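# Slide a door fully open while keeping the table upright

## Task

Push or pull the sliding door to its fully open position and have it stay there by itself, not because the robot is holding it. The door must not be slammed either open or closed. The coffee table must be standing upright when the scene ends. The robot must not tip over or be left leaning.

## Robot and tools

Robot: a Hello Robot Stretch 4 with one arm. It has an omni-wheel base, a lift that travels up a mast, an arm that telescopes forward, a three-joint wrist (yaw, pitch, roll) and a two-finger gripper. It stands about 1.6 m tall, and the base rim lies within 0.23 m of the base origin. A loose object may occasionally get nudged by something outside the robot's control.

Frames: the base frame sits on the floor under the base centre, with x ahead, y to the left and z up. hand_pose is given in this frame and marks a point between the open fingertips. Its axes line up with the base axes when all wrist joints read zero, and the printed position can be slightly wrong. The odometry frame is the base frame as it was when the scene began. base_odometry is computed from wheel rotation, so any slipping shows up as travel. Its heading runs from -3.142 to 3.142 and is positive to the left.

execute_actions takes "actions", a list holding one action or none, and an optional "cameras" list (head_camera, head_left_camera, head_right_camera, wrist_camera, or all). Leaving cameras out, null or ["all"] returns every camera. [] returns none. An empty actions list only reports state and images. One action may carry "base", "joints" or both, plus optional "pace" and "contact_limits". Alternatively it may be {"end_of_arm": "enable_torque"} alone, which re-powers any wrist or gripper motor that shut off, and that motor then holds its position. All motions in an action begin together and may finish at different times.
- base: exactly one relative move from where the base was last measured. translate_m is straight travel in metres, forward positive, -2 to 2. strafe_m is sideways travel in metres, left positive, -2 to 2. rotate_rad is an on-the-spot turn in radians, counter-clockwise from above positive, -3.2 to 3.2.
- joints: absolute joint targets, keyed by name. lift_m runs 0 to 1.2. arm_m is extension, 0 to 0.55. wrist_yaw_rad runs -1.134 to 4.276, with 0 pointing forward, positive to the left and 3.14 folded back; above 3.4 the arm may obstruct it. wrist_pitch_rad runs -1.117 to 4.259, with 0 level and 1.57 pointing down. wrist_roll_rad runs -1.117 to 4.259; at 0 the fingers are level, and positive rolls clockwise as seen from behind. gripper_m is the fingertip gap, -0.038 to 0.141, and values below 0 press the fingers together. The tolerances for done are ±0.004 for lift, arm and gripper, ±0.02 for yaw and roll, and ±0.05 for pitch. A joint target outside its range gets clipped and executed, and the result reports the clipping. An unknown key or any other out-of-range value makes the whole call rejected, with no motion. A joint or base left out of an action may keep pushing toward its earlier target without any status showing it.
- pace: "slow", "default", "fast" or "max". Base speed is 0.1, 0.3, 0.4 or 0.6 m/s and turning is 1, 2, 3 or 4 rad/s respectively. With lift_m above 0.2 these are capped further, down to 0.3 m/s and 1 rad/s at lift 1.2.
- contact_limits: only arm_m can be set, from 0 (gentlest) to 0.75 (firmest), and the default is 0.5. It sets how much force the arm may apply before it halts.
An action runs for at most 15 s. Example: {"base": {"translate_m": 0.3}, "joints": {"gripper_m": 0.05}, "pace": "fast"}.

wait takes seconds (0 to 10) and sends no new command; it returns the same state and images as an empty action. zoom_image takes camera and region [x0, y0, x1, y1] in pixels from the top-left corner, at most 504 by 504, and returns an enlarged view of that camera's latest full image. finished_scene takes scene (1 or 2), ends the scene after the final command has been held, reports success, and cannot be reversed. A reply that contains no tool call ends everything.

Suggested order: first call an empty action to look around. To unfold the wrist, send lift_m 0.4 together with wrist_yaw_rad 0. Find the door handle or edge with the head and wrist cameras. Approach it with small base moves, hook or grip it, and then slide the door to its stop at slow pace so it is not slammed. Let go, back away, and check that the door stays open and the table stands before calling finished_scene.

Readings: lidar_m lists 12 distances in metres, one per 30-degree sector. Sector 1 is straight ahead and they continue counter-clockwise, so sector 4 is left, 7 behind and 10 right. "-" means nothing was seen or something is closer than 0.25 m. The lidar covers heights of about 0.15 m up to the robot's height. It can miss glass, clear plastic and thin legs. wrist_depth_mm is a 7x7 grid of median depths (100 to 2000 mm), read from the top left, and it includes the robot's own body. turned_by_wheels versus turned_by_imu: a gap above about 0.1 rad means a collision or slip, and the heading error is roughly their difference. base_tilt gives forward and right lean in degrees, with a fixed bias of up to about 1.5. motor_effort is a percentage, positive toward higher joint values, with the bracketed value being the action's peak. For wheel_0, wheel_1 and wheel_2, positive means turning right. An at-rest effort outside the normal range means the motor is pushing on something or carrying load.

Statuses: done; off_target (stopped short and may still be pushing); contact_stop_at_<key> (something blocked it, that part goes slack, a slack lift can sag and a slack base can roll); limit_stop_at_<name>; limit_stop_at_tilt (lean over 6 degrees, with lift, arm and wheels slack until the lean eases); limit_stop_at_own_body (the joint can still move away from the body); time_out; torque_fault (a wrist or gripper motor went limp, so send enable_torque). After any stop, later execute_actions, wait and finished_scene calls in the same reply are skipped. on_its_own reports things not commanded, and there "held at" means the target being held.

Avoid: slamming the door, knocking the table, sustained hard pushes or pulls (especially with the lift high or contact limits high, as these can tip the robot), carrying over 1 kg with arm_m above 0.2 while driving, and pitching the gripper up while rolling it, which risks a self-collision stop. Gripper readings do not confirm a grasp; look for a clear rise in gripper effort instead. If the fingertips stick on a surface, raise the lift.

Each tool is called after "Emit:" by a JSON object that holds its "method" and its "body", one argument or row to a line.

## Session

Emit:
{"method": "execute_actions", "body": {
  "actions": []
}}

Scene clock: 0.00 s.
base_odometry: x=+0.000 y=+0.000 heading=+0.000 (m, m, rad; odometry frame)
turned_by_wheels: +0.000 (rad since the last result)
turned_by_imu: +0.000 (rad since the last result)
base_tilt: forward=+0.0 right=+0.1 (deg)
lidar_m: 1.01 0.97 1.00 0.78 0.70 0.73 0.96 2.72 2.55 1.00 0.91 0.94
base_status: not commanded
joint_positions: lift_m=+0.238 arm_m=-0.002 wrist_yaw_rad=+3.233 wrist_pitch_rad=-0.003 wrist_roll_rad=-0.007 gripper_m=+0.057
joint_status: not commanded
motor_effort: lift_m=+19 arm_m=+0 wrist_yaw_rad=-3 wrist_pitch_rad=-8 wrist_roll_rad=-3 gripper_m=-4 wheel_0=+0 wheel_1=-1 wheel_2=+1 (%)
hand_pose: x=-0.1262 y=+0.0607 z=+0.4171 quat_wxyz=(-0.046, +0.002, -0.003, +0.999) (m; base frame)
wrist_depth_mm: - - 139 1499 1042 788 699 / - - 137 1430 1042 798 676 / - - 132 1281 1042 788 683 / - 111 137 1336 1042 798 676 / 183 - - 1576 1042 778 683 / 192 1661 206 1464 195 798 676 / 190 1008 991 110 976 741 683
pictures: head_camera, head_left_camera, head_right_camera, wrist_camera
Images, in order (width x height): head_camera 420x560, head_left_camera 420x672, head_right_camera 420x672, wrist_camera 616x392.

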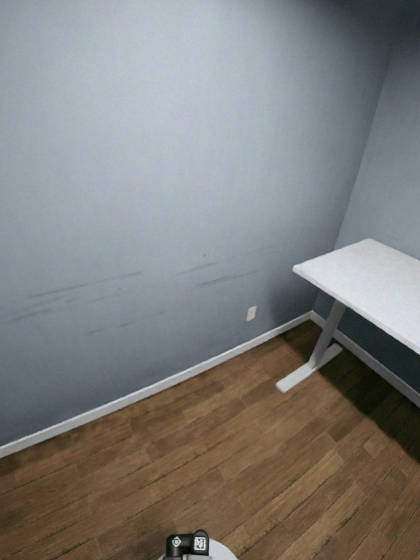

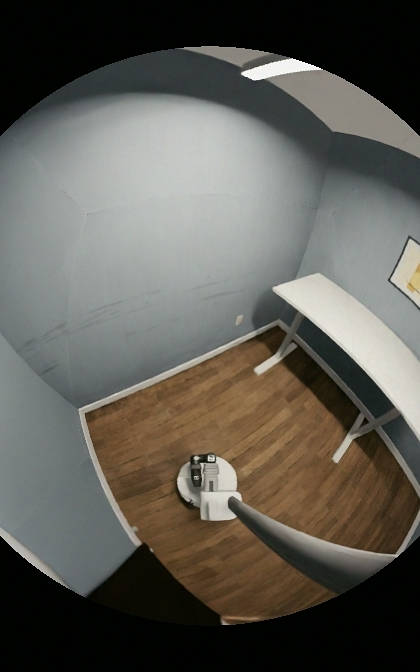

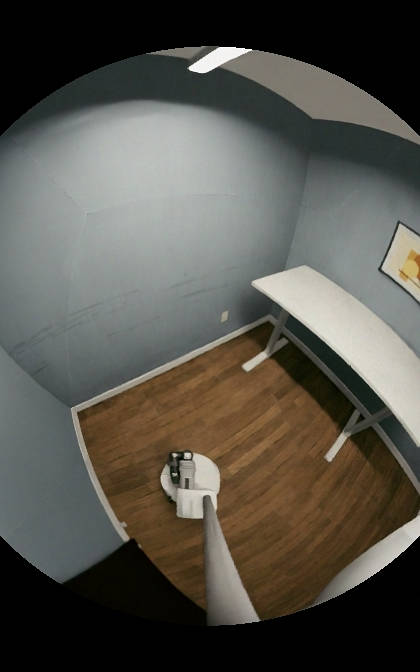

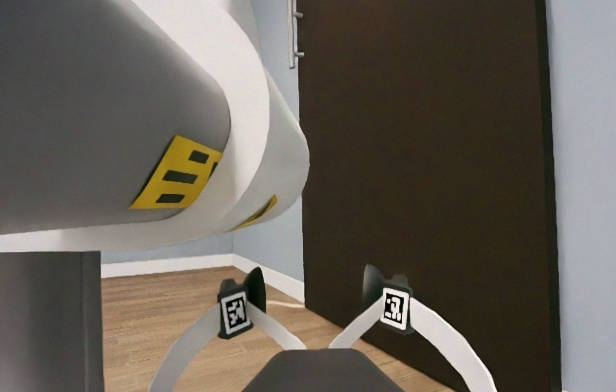

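Emit:
{"method": "execute_actions", "body": {
  "actions": [
    {"base":{"rotate_rad":2.1},"joints":{"lift_m":0.79,"wrist_yaw_rad":0},"pace":"fast"}
  ],
  "cameras": ["head_left_camera"]
}}

Emit:
{"method": "execute_actions", "body": {
  "actions": [
    {"base":{"strafe_m":0.85},"pace":"fast"}
  ]
}}

Scene clock: 7.70 s.
base_odometry: x=+0.000 y=+0.000 heading=+2.100 (m, m, rad; odometry frame)
turned_by_wheels: +2.100 (rad since the last result)
turned_by_imu: +2.131 (rad since the last result)
base_tilt: forward=+0.0 right=+0.1 (deg)
lidar_m: 0.73 0.74 0.98 2.70 2.55 0.96 0.90 0.98 1.04 0.95 1.01 0.77
base_status: done
joint_positions: lift_m=+0.790 arm_m=-0.002 wrist_yaw_rad=+0.000 wrist_pitch_rad=-0.003 wrist_roll_rad=-0.007 gripper_m=+0.057
joint_status: all done
motor_effort: lift_m=+23(26) arm_m=+0(0) wrist_yaw_rad=-2(7) wrist_pitch_rad=-6(7) wrist_roll_rad=-4(5) gripper_m=-2(4) wheel_0=+0(8) wheel_1=+0(8) wheel_2=+1(9) (%)
hand_pose: x=+0.4576 y=-0.0873 z=+0.9687 quat_wxyz=(+1.000, -0.003, -0.001, +0.000) (m; base frame)
wrist_depth_mm: 521 539 535 544 544 544 549 / 517 544 544 539 549 549 544 / 521 549 544 544 539 544 544 / 521 544 544 544 544 544 544 / 521 539 539 539 539 539 539 / 504 544 206 539 195 539 539 / 500 535 530 110 539 535 535
pictures: head_left_camera
Images, in order (width x height): head_left_camera 420x672.

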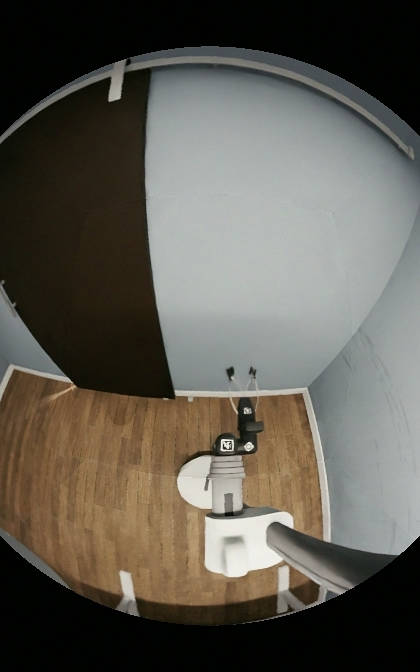

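Scene clock: 11.17 s.
base_odometry: x=-0.734 y=-0.429 heading=+2.100 (m, m, rad; odometry frame)
turned_by_wheels: +0.000 (rad since the last result)
turned_by_imu: +0.002 (rad since the last result)
base_tilt: forward=+0.0 right=+0.1 (deg)
lidar_m: 0.66 0.71 1.04 1.83 1.91 1.80 0.97 1.03 1.34 1.83 1.09 0.71
base_status: done
joint_positions: lift_m=+0.790 arm_m=-0.002 wrist_yaw_rad=+0.000 wrist_pitch_rad=-0.003 wrist_roll_rad=-0.007 gripper_m=+0.057
joint_status: not commanded
motor_effort: lift_m=+22(22) arm_m=+0(0) wrist_yaw_rad=-3(1) wrist_pitch_rad=-7(6) wrist_roll_rad=-4(4) gripper_m=-3(4) wheel_0=+1(9) wheel_1=-1(14) wheel_2=+0(1) (%)
hand_pose: x=+0.4576 y=-0.0874 z=+0.9687 quat_wxyz=(+1.000, -0.003, -0.001, +0.000) (m; base frame)
wrist_depth_mm: 473 477 477 480 477 480 477 / 477 477 480 477 480 480 480 / 473 473 477 469 480 473 473 / 473 477 473 477 473 477 477 / 469 469 469 473 469 473 473 / 469 469 206 469 195 469 469 / 466 469 469 110 473 469 473
pictures: head_camera, head_left_camera, head_right_camera, wrist_camera
Images, in order (width x height): head_camera 420x560, head_left_camera 420x672, head_right_camera 420x672, wrist_camera 616x392.

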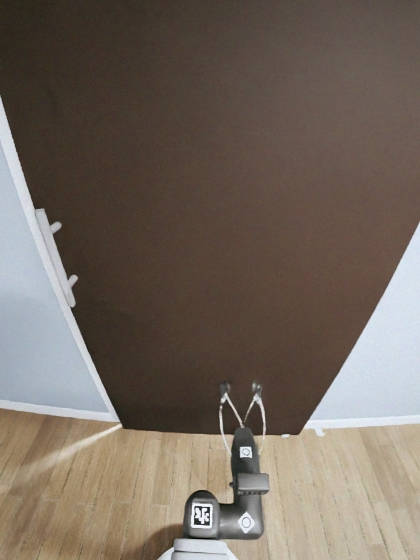

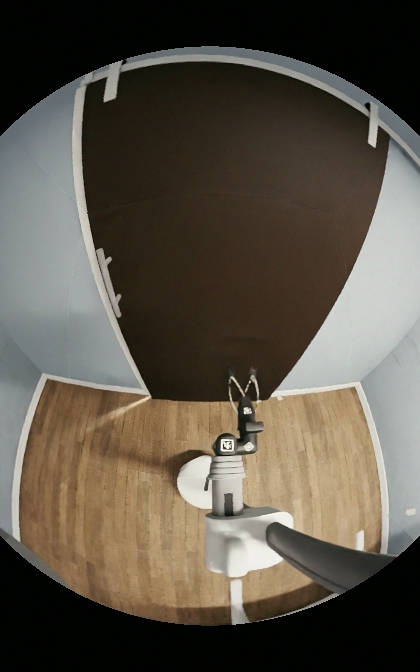

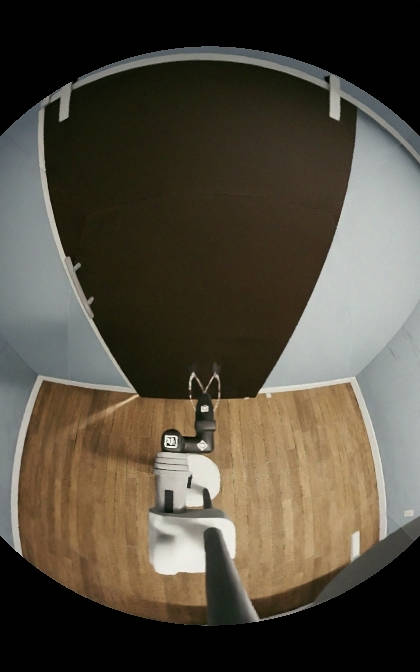

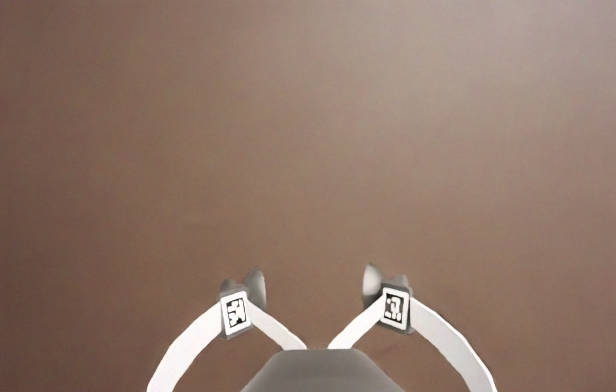

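Emit:
{"method": "execute_actions", "body": {
  "actions": [
    {"base":{"strafe_m":0.53},"joints":{"lift_m":0.95,"arm_m":0.06},"pace":"fast"}
  ],
  "cameras": ["head_camera","wrist_camera"]
}}

Scene clock: 17.73 s.
base_odometry: x=-1.191 y=-0.697 heading=+2.100 (m, m, rad; odometry frame)
turned_by_wheels: +0.000 (rad since the last result)
turned_by_imu: +0.002 (rad since the last result)
base_tilt: forward=+0.0 right=+0.1 (deg)
lidar_m: 0.61 0.75 1.03 1.33 1.36 1.82 1.73 1.20 1.44 2.38 0.98 0.68
base_status: done
joint_positions: lift_m=+0.950 arm_m=+0.059 wrist_yaw_rad=+0.000 wrist_pitch_rad=-0.003 wrist_roll_rad=-0.007 gripper_m=+0.057
joint_status: all done
motor_effort: lift_m=+22(23) arm_m=+6(11) wrist_yaw_rad=-3(3) wrist_pitch_rad=-7(8) wrist_roll_rad=-3(3) gripper_m=-4(3) wheel_0=+1(11) wheel_1=-2(12) wheel_2=+0(1) (%)
hand_pose: x=+0.5183 y=-0.0874 z=+1.1287 quat_wxyz=(+1.000, -0.003, -0.001, +0.000) (m; base frame)
wrist_depth_mm: 466 466 469 410 410 410 410 / 466 462 466 410 410 410 410 / 466 462 455 407 407 407 407 / 459 462 452 404 407 407 407 / 462 462 452 404 404 407 404 / 462 459 206 404 195 407 404 / 462 459 445 110 404 404 402
pictures: head_camera, wrist_camera
Images, in order (width x height): head_camera 420x560, wrist_camera 616x392.

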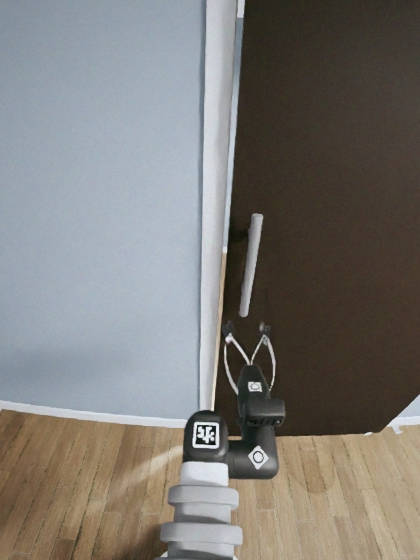

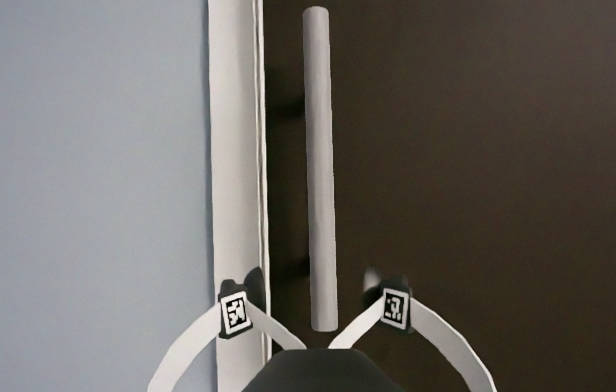

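Emit:
{"method": "execute_actions", "body": {
  "actions": [
    {"base":{"strafe_m":-0.01},"joints":{"lift_m":0.99,"arm_m":0.185},"contact_limits":{"arm_m":0.2}}
  ],
  "cameras": ["wrist_camera"]
}}

Emit:
{"method": "execute_actions", "body": {
  "actions": [
    {"base":{"strafe_m":-0.93},"joints":{"gripper_m":0.035},"pace":"slow"}
  ]
}}

Scene clock: 23.93 s.
base_odometry: x=-1.183 y=-0.692 heading=+2.100 (m, m, rad; odometry frame)
turned_by_wheels: +0.000 (rad since the last result)
turned_by_imu: +0.001 (rad since the last result)
base_tilt: forward=+0.0 right=+0.1 (deg)
lidar_m: 0.61 0.75 1.06 1.32 1.36 1.78 1.72 1.16 1.43 2.37 0.98 0.71
base_status: done
joint_positions: lift_m=+0.990 arm_m=+0.184 wrist_yaw_rad=+0.000 wrist_pitch_rad=-0.003 wrist_roll_rad=-0.007 gripper_m=+0.057
joint_status: all done
motor_effort: lift_m=+23(25) arm_m=+7(7) wrist_yaw_rad=-2(2) wrist_pitch_rad=-7(5) wrist_roll_rad=-3(3) gripper_m=-4(3) wheel_0=-1(7) wheel_1=-1(8) wheel_2=+0(2) (%)
contact_limits: arm_m 0.2
hand_pose: x=+0.6433 y=-0.0874 z=+1.1687 quat_wxyz=(+1.000, -0.003, -0.001, +0.000) (m; base frame)
wrist_depth_mm: 342 340 327 283 285 285 283 / 338 342 327 282 283 285 283 / 340 340 325 281 283 283 283 / 338 338 325 283 282 283 283 / 338 336 325 281 282 282 283 / 336 336 206 218 195 281 281 / 334 336 322 110 281 281 282
pictures: wrist_camera
Images, in order (width x height): wrist_camera 616x392.

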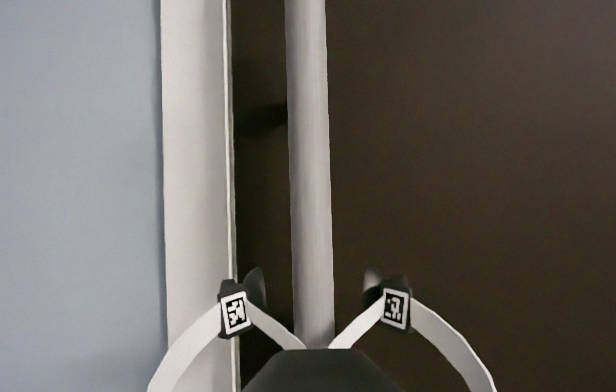

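action 0: "base": strafe_m = -0.93 would last too long for one action: at the pace "slow" strafe_m can be at most 0.78 in either direction: name a faster pace, or command the rest in another action

Emit:
{"method": "execute_actions", "body": {
  "actions": [
    {"base":{"strafe_m":-0.78},"joints":{"gripper_m":0.035},"pace":"slow"}
  ],
  "cameras": ["wrist_camera"]
}}

Emit:
{"method": "execute_actions", "body": {
  "actions": [
    {"base":{"strafe_m":-0.17},"pace":"slow"}
  ]
}}

Scene clock: 37.47 s.
base_odometry: x=-0.509 y=-0.298 heading=+2.100 (m, m, rad; odometry frame)
turned_by_wheels: +0.000 (rad since the last result)
turned_by_imu: +0.004 (rad since the last result)
base_tilt: forward=+0.0 right=+0.1 (deg)
lidar_m: 0.61 1.05 1.03 2.10 2.16 1.80 0.96 1.02 1.36 1.55 0.99 0.71
base_status: done
joint_positions: lift_m=+0.990 arm_m=+0.184 wrist_yaw_rad=+0.000 wrist_pitch_rad=-0.003 wrist_roll_rad=-0.007 gripper_m=+0.035
joint_status: all done
motor_effort: lift_m=+23(23) arm_m=+6(7) wrist_yaw_rad=-3(43) wrist_pitch_rad=-7(6) wrist_roll_rad=-2(2) gripper_m=-5(9) wheel_0=+0(14) wheel_1=+0(8) wheel_2=+0(8) (%)
hand_pose: x=+0.6434 y=-0.0874 z=+1.1687 quat_wxyz=(+1.000, -0.003, -0.001, +0.000) (m; base frame)
wrist_depth_mm: - - - 291 290 291 291 / - - - 291 291 291 291 / - - - 291 291 290 291 / - - - 289 290 290 290 / - - - 229 290 289 289 / - - 206 220 196 289 289 / - - - 110 287 287 289
pictures: wrist_camera
Images, in order (width x height): wrist_camera 616x392.

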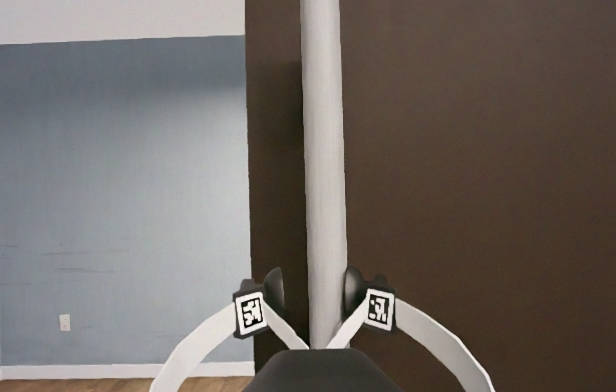

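Scene clock: 40.30 s.
base_odometry: x=-0.363 y=-0.212 heading=+2.100 (m, m, rad; odometry frame)
turned_by_wheels: +0.000 (rad since the last result)
turned_by_imu: +0.001 (rad since the last result)
base_tilt: forward=+0.0 right=+0.1 (deg)
lidar_m: 0.61 3.10 1.18 2.29 2.33 1.00 0.95 0.99 1.35 1.38 1.02 0.72
base_status: done
joint_positions: lift_m=+0.990 arm_m=+0.184 wrist_yaw_rad=+0.000 wrist_pitch_rad=-0.003 wrist_roll_rad=-0.007 gripper_m=+0.035
joint_status: not commanded
motor_effort: lift_m=+23(23) arm_m=+6(6) wrist_yaw_rad=-3(45) wrist_pitch_rad=-7(7) wrist_roll_rad=-3(3) gripper_m=-5(11) wheel_0=+1(14) wheel_1=-1(6) wheel_2=+1(7) (%)
hand_pose: x=+0.6433 y=-0.0874 z=+1.1687 quat_wxyz=(+1.000, -0.003, -0.001, +0.000) (m; base frame)
wrist_depth_mm: - - - 233 293 294 293 / - - - 291 294 291 293 / - - - 290 293 293 294 / - - - 290 291 290 291 / - - - 290 291 291 290 / - - 204 221 196 291 290 / - - - 110 290 290 290
pictures: head_camera, head_left_camera, head_right_camera, wrist_camera
Images, in order (width x height): head_camera 420x560, head_left_camera 420x672, head_right_camera 420x672, wrist_camera 616x392.

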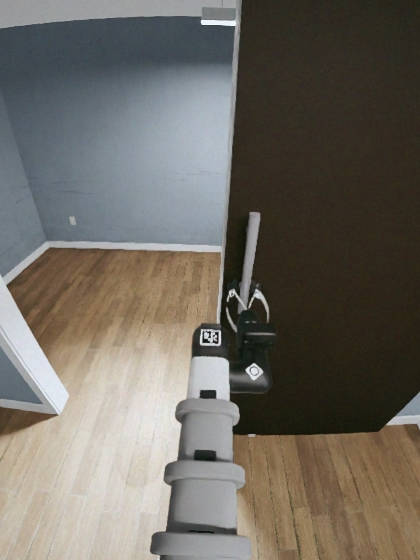

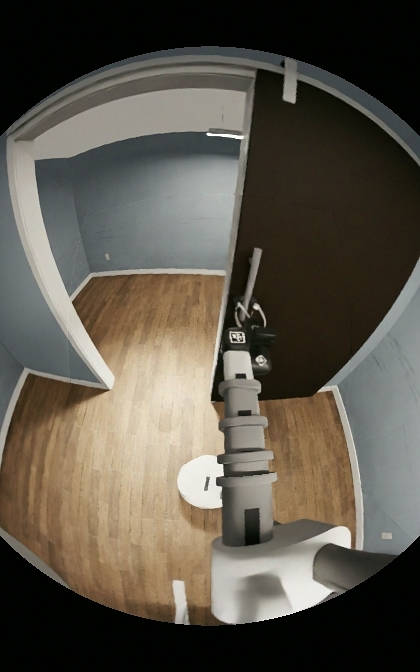

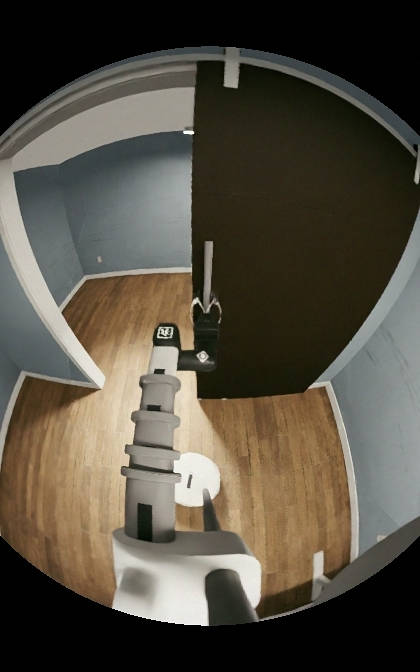

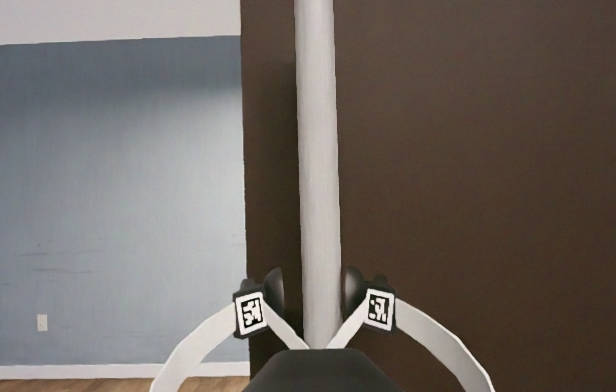

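Emit:
{"method": "execute_actions", "body": {
  "actions": [
    {"base":{"strafe_m":-0.11},"joints":{"arm_m":0.192},"pace":"slow"}
  ],
  "cameras": ["wrist_camera"]
}}

Scene clock: 47.37 s.
base_odometry: x=-0.268 y=-0.156 heading=+2.099 (m, m, rad; odometry frame)
turned_by_wheels: +0.000 (rad since the last result)
turned_by_imu: +0.001 (rad since the last result)
base_tilt: forward=+0.0 right=+0.2 (deg)
lidar_m: 0.60 3.08 1.25 2.39 2.49 0.99 0.92 0.98 1.34 1.27 0.97 0.73
base_status: done
joint_positions: lift_m=+0.990 arm_m=+0.191 wrist_yaw_rad=-0.002 wrist_pitch_rad=-0.003 wrist_roll_rad=-0.007 gripper_m=+0.035
joint_status: all done
motor_effort: lift_m=+23(23) arm_m=+6(9) wrist_yaw_rad=+2(42) wrist_pitch_rad=-6(6) wrist_roll_rad=-1(4) gripper_m=-6(12) wheel_0=-2(13) wheel_1=-2(3) wheel_2=-2(7) (%)
hand_pose: x=+0.6501 y=-0.0880 z=+1.1687 quat_wxyz=(+1.000, -0.003, -0.001, -0.001) (m; base frame)
wrist_depth_mm: - 332 342 286 287 289 289 / - 330 345 286 286 287 287 / - 329 342 283 286 286 287 / - 329 340 224 286 286 287 / - 329 340 227 283 286 287 / - - 206 216 195 283 285 / - - 340 110 285 283 286
pictures: wrist_camera
Images, in order (width x height): wrist_camera 616x392.

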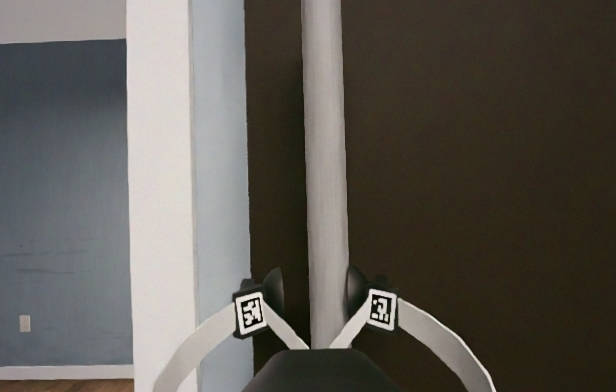

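Emit:
{"method": "execute_actions", "body": {
  "actions": [
    {"base":{"strafe_m":-0.055},"pace":"slow"}
  ],
  "cameras": ["wrist_camera"]
}}

Scene clock: 52.37 s.
base_odometry: x=-0.220 y=-0.129 heading=+2.100 (m, m, rad; odometry frame)
turned_by_wheels: +0.001 (rad since the last result)
turned_by_imu: +0.002 (rad since the last result)
base_tilt: forward=+0.0 right=+0.1 (deg)
lidar_m: 0.59 3.06 1.26 2.46 2.51 0.99 0.90 1.00 1.29 1.21 0.98 0.71
base_status: done
joint_positions: lift_m=+0.990 arm_m=+0.191 wrist_yaw_rad=+0.004 wrist_pitch_rad=-0.003 wrist_roll_rad=-0.007 gripper_m=+0.035
joint_status: not commanded
motor_effort: lift_m=+23(23) arm_m=+6(6) wrist_yaw_rad=-12(33) wrist_pitch_rad=-8(7) wrist_roll_rad=-3(3) gripper_m=-6(7) wheel_0=+5(8) wheel_1=+0(4) wheel_2=+2(6) (%)
hand_pose: x=+0.6506 y=-0.0864 z=+1.1687 quat_wxyz=(+1.000, -0.003, -0.001, +0.002) (m; base frame)
wrist_depth_mm: - 332 287 228 287 286 286 / - 330 286 225 285 286 286 / - 330 343 286 283 285 285 / - 330 342 283 286 283 285 / - 329 342 285 283 283 282 / - 329 201 217 196 282 283 / - 327 283 110 282 282 283
pictures: wrist_camera
Images, in order (width x height): wrist_camera 616x392.

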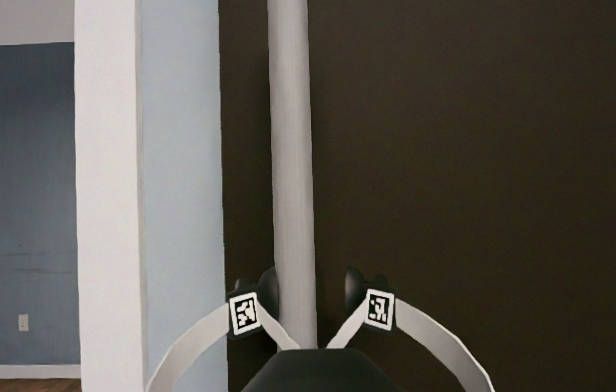

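Emit:
{"method": "execute_actions", "body": {
  "actions": [
    {"base":{"strafe_m":-0.018},"pace":"slow"}
  ],
  "cameras": ["wrist_camera"]
}}

Emit:
{"method": "execute_actions", "body": {
  "actions": [
    {"base":{"strafe_m":0.03}}
  ],
  "cameras": ["wrist_camera"]
}}

Scene clock: 60.50 s.
base_odometry: x=-0.205 y=-0.120 heading=+2.102 (m, m, rad; odometry frame)
turned_by_wheels: +0.002 (rad since the last result)
turned_by_imu: +0.003 (rad since the last result)
base_tilt: forward=+0.0 right=+0.1 (deg)
lidar_m: 0.60 3.07 1.33 2.47 2.52 1.02 0.91 1.00 1.29 1.22 0.99 0.68
base_status: done
joint_positions: lift_m=+0.990 arm_m=+0.191 wrist_yaw_rad=+0.014 wrist_pitch_rad=-0.003 wrist_roll_rad=-0.007 gripper_m=+0.035
joint_status: not commanded
on_its_own: wrist_yaw_rad is at rest, and its effort (-43) is outside its rest range (-13 to +13)
motor_effort: lift_m=+23(23) arm_m=+7(6) wrist_yaw_rad=-43(45) wrist_pitch_rad=-6(6) wrist_roll_rad=-3(4) gripper_m=-10(7) wheel_0=+12(13) wheel_1=+2(3) wheel_2=+6(6) (%)
hand_pose: x=+0.6515 y=-0.0832 z=+1.1687 quat_wxyz=(+1.000, -0.003, -0.001, +0.007) (m; base frame)
wrist_depth_mm: - 342 287 283 283 281 279 / - 340 285 282 281 281 279 / - 336 285 282 282 279 278 / - 332 285 282 281 279 277 / - 332 282 282 281 278 276 / - 332 195 216 196 278 276 / - 329 283 110 278 276 276
pictures: wrist_camera
Images, in order (width x height): wrist_camera 616x392.

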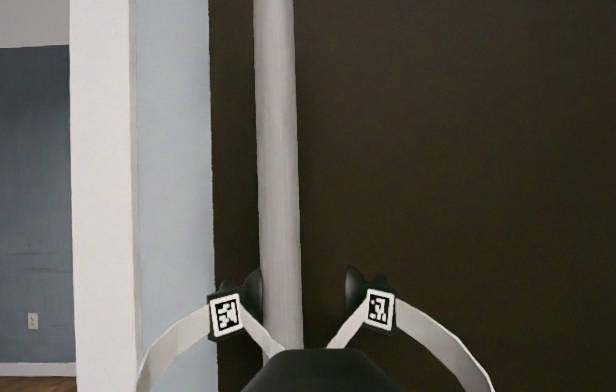

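Scene clock: 61.43 s.
base_odometry: x=-0.231 y=-0.135 heading=+2.101 (m, m, rad; odometry frame)
turned_by_wheels: +0.000 (rad since the last result)
turned_by_imu: +0.000 (rad since the last result)
base_tilt: forward=+0.0 right=+0.1 (deg)
lidar_m: 0.62 3.09 1.31 2.41 2.52 1.00 0.93 0.99 1.34 1.23 1.02 0.70
base_status: done
joint_positions: lift_m=+0.990 arm_m=+0.191 wrist_yaw_rad=+0.000 wrist_pitch_rad=-0.003 wrist_roll_rad=-0.007 gripper_m=+0.035
joint_status: not commanded
motor_effort: lift_m=+23(23) arm_m=+6(6) wrist_yaw_rad=-3(46) wrist_pitch_rad=-8(5) wrist_roll_rad=-4(2) gripper_m=-3(11) wheel_0=+2(11) wheel_1=-3(10) wheel_2=+0(7) (%)
hand_pose: x=+0.6503 y=-0.0874 z=+1.1687 quat_wxyz=(+1.000, -0.003, -0.001, +0.000) (m; base frame)
wrist_depth_mm: - 332 343 286 286 286 286 / - 330 343 285 286 286 285 / - 329 343 285 285 285 285 / - 329 342 283 285 283 285 / - 329 342 224 282 283 283 / - 329 206 215 196 283 282 / - 327 282 110 282 282 282
pictures: wrist_camera
Images, in order (width x height): wrist_camera 616x392.

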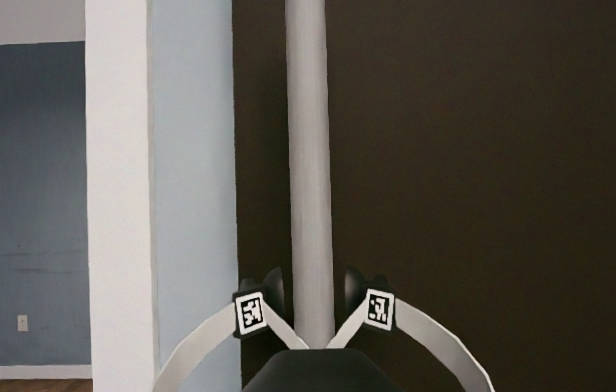

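Emit:
{"method": "finished_scene", "body": {
  "scene": 2
}}

The scene is finished: the task was done.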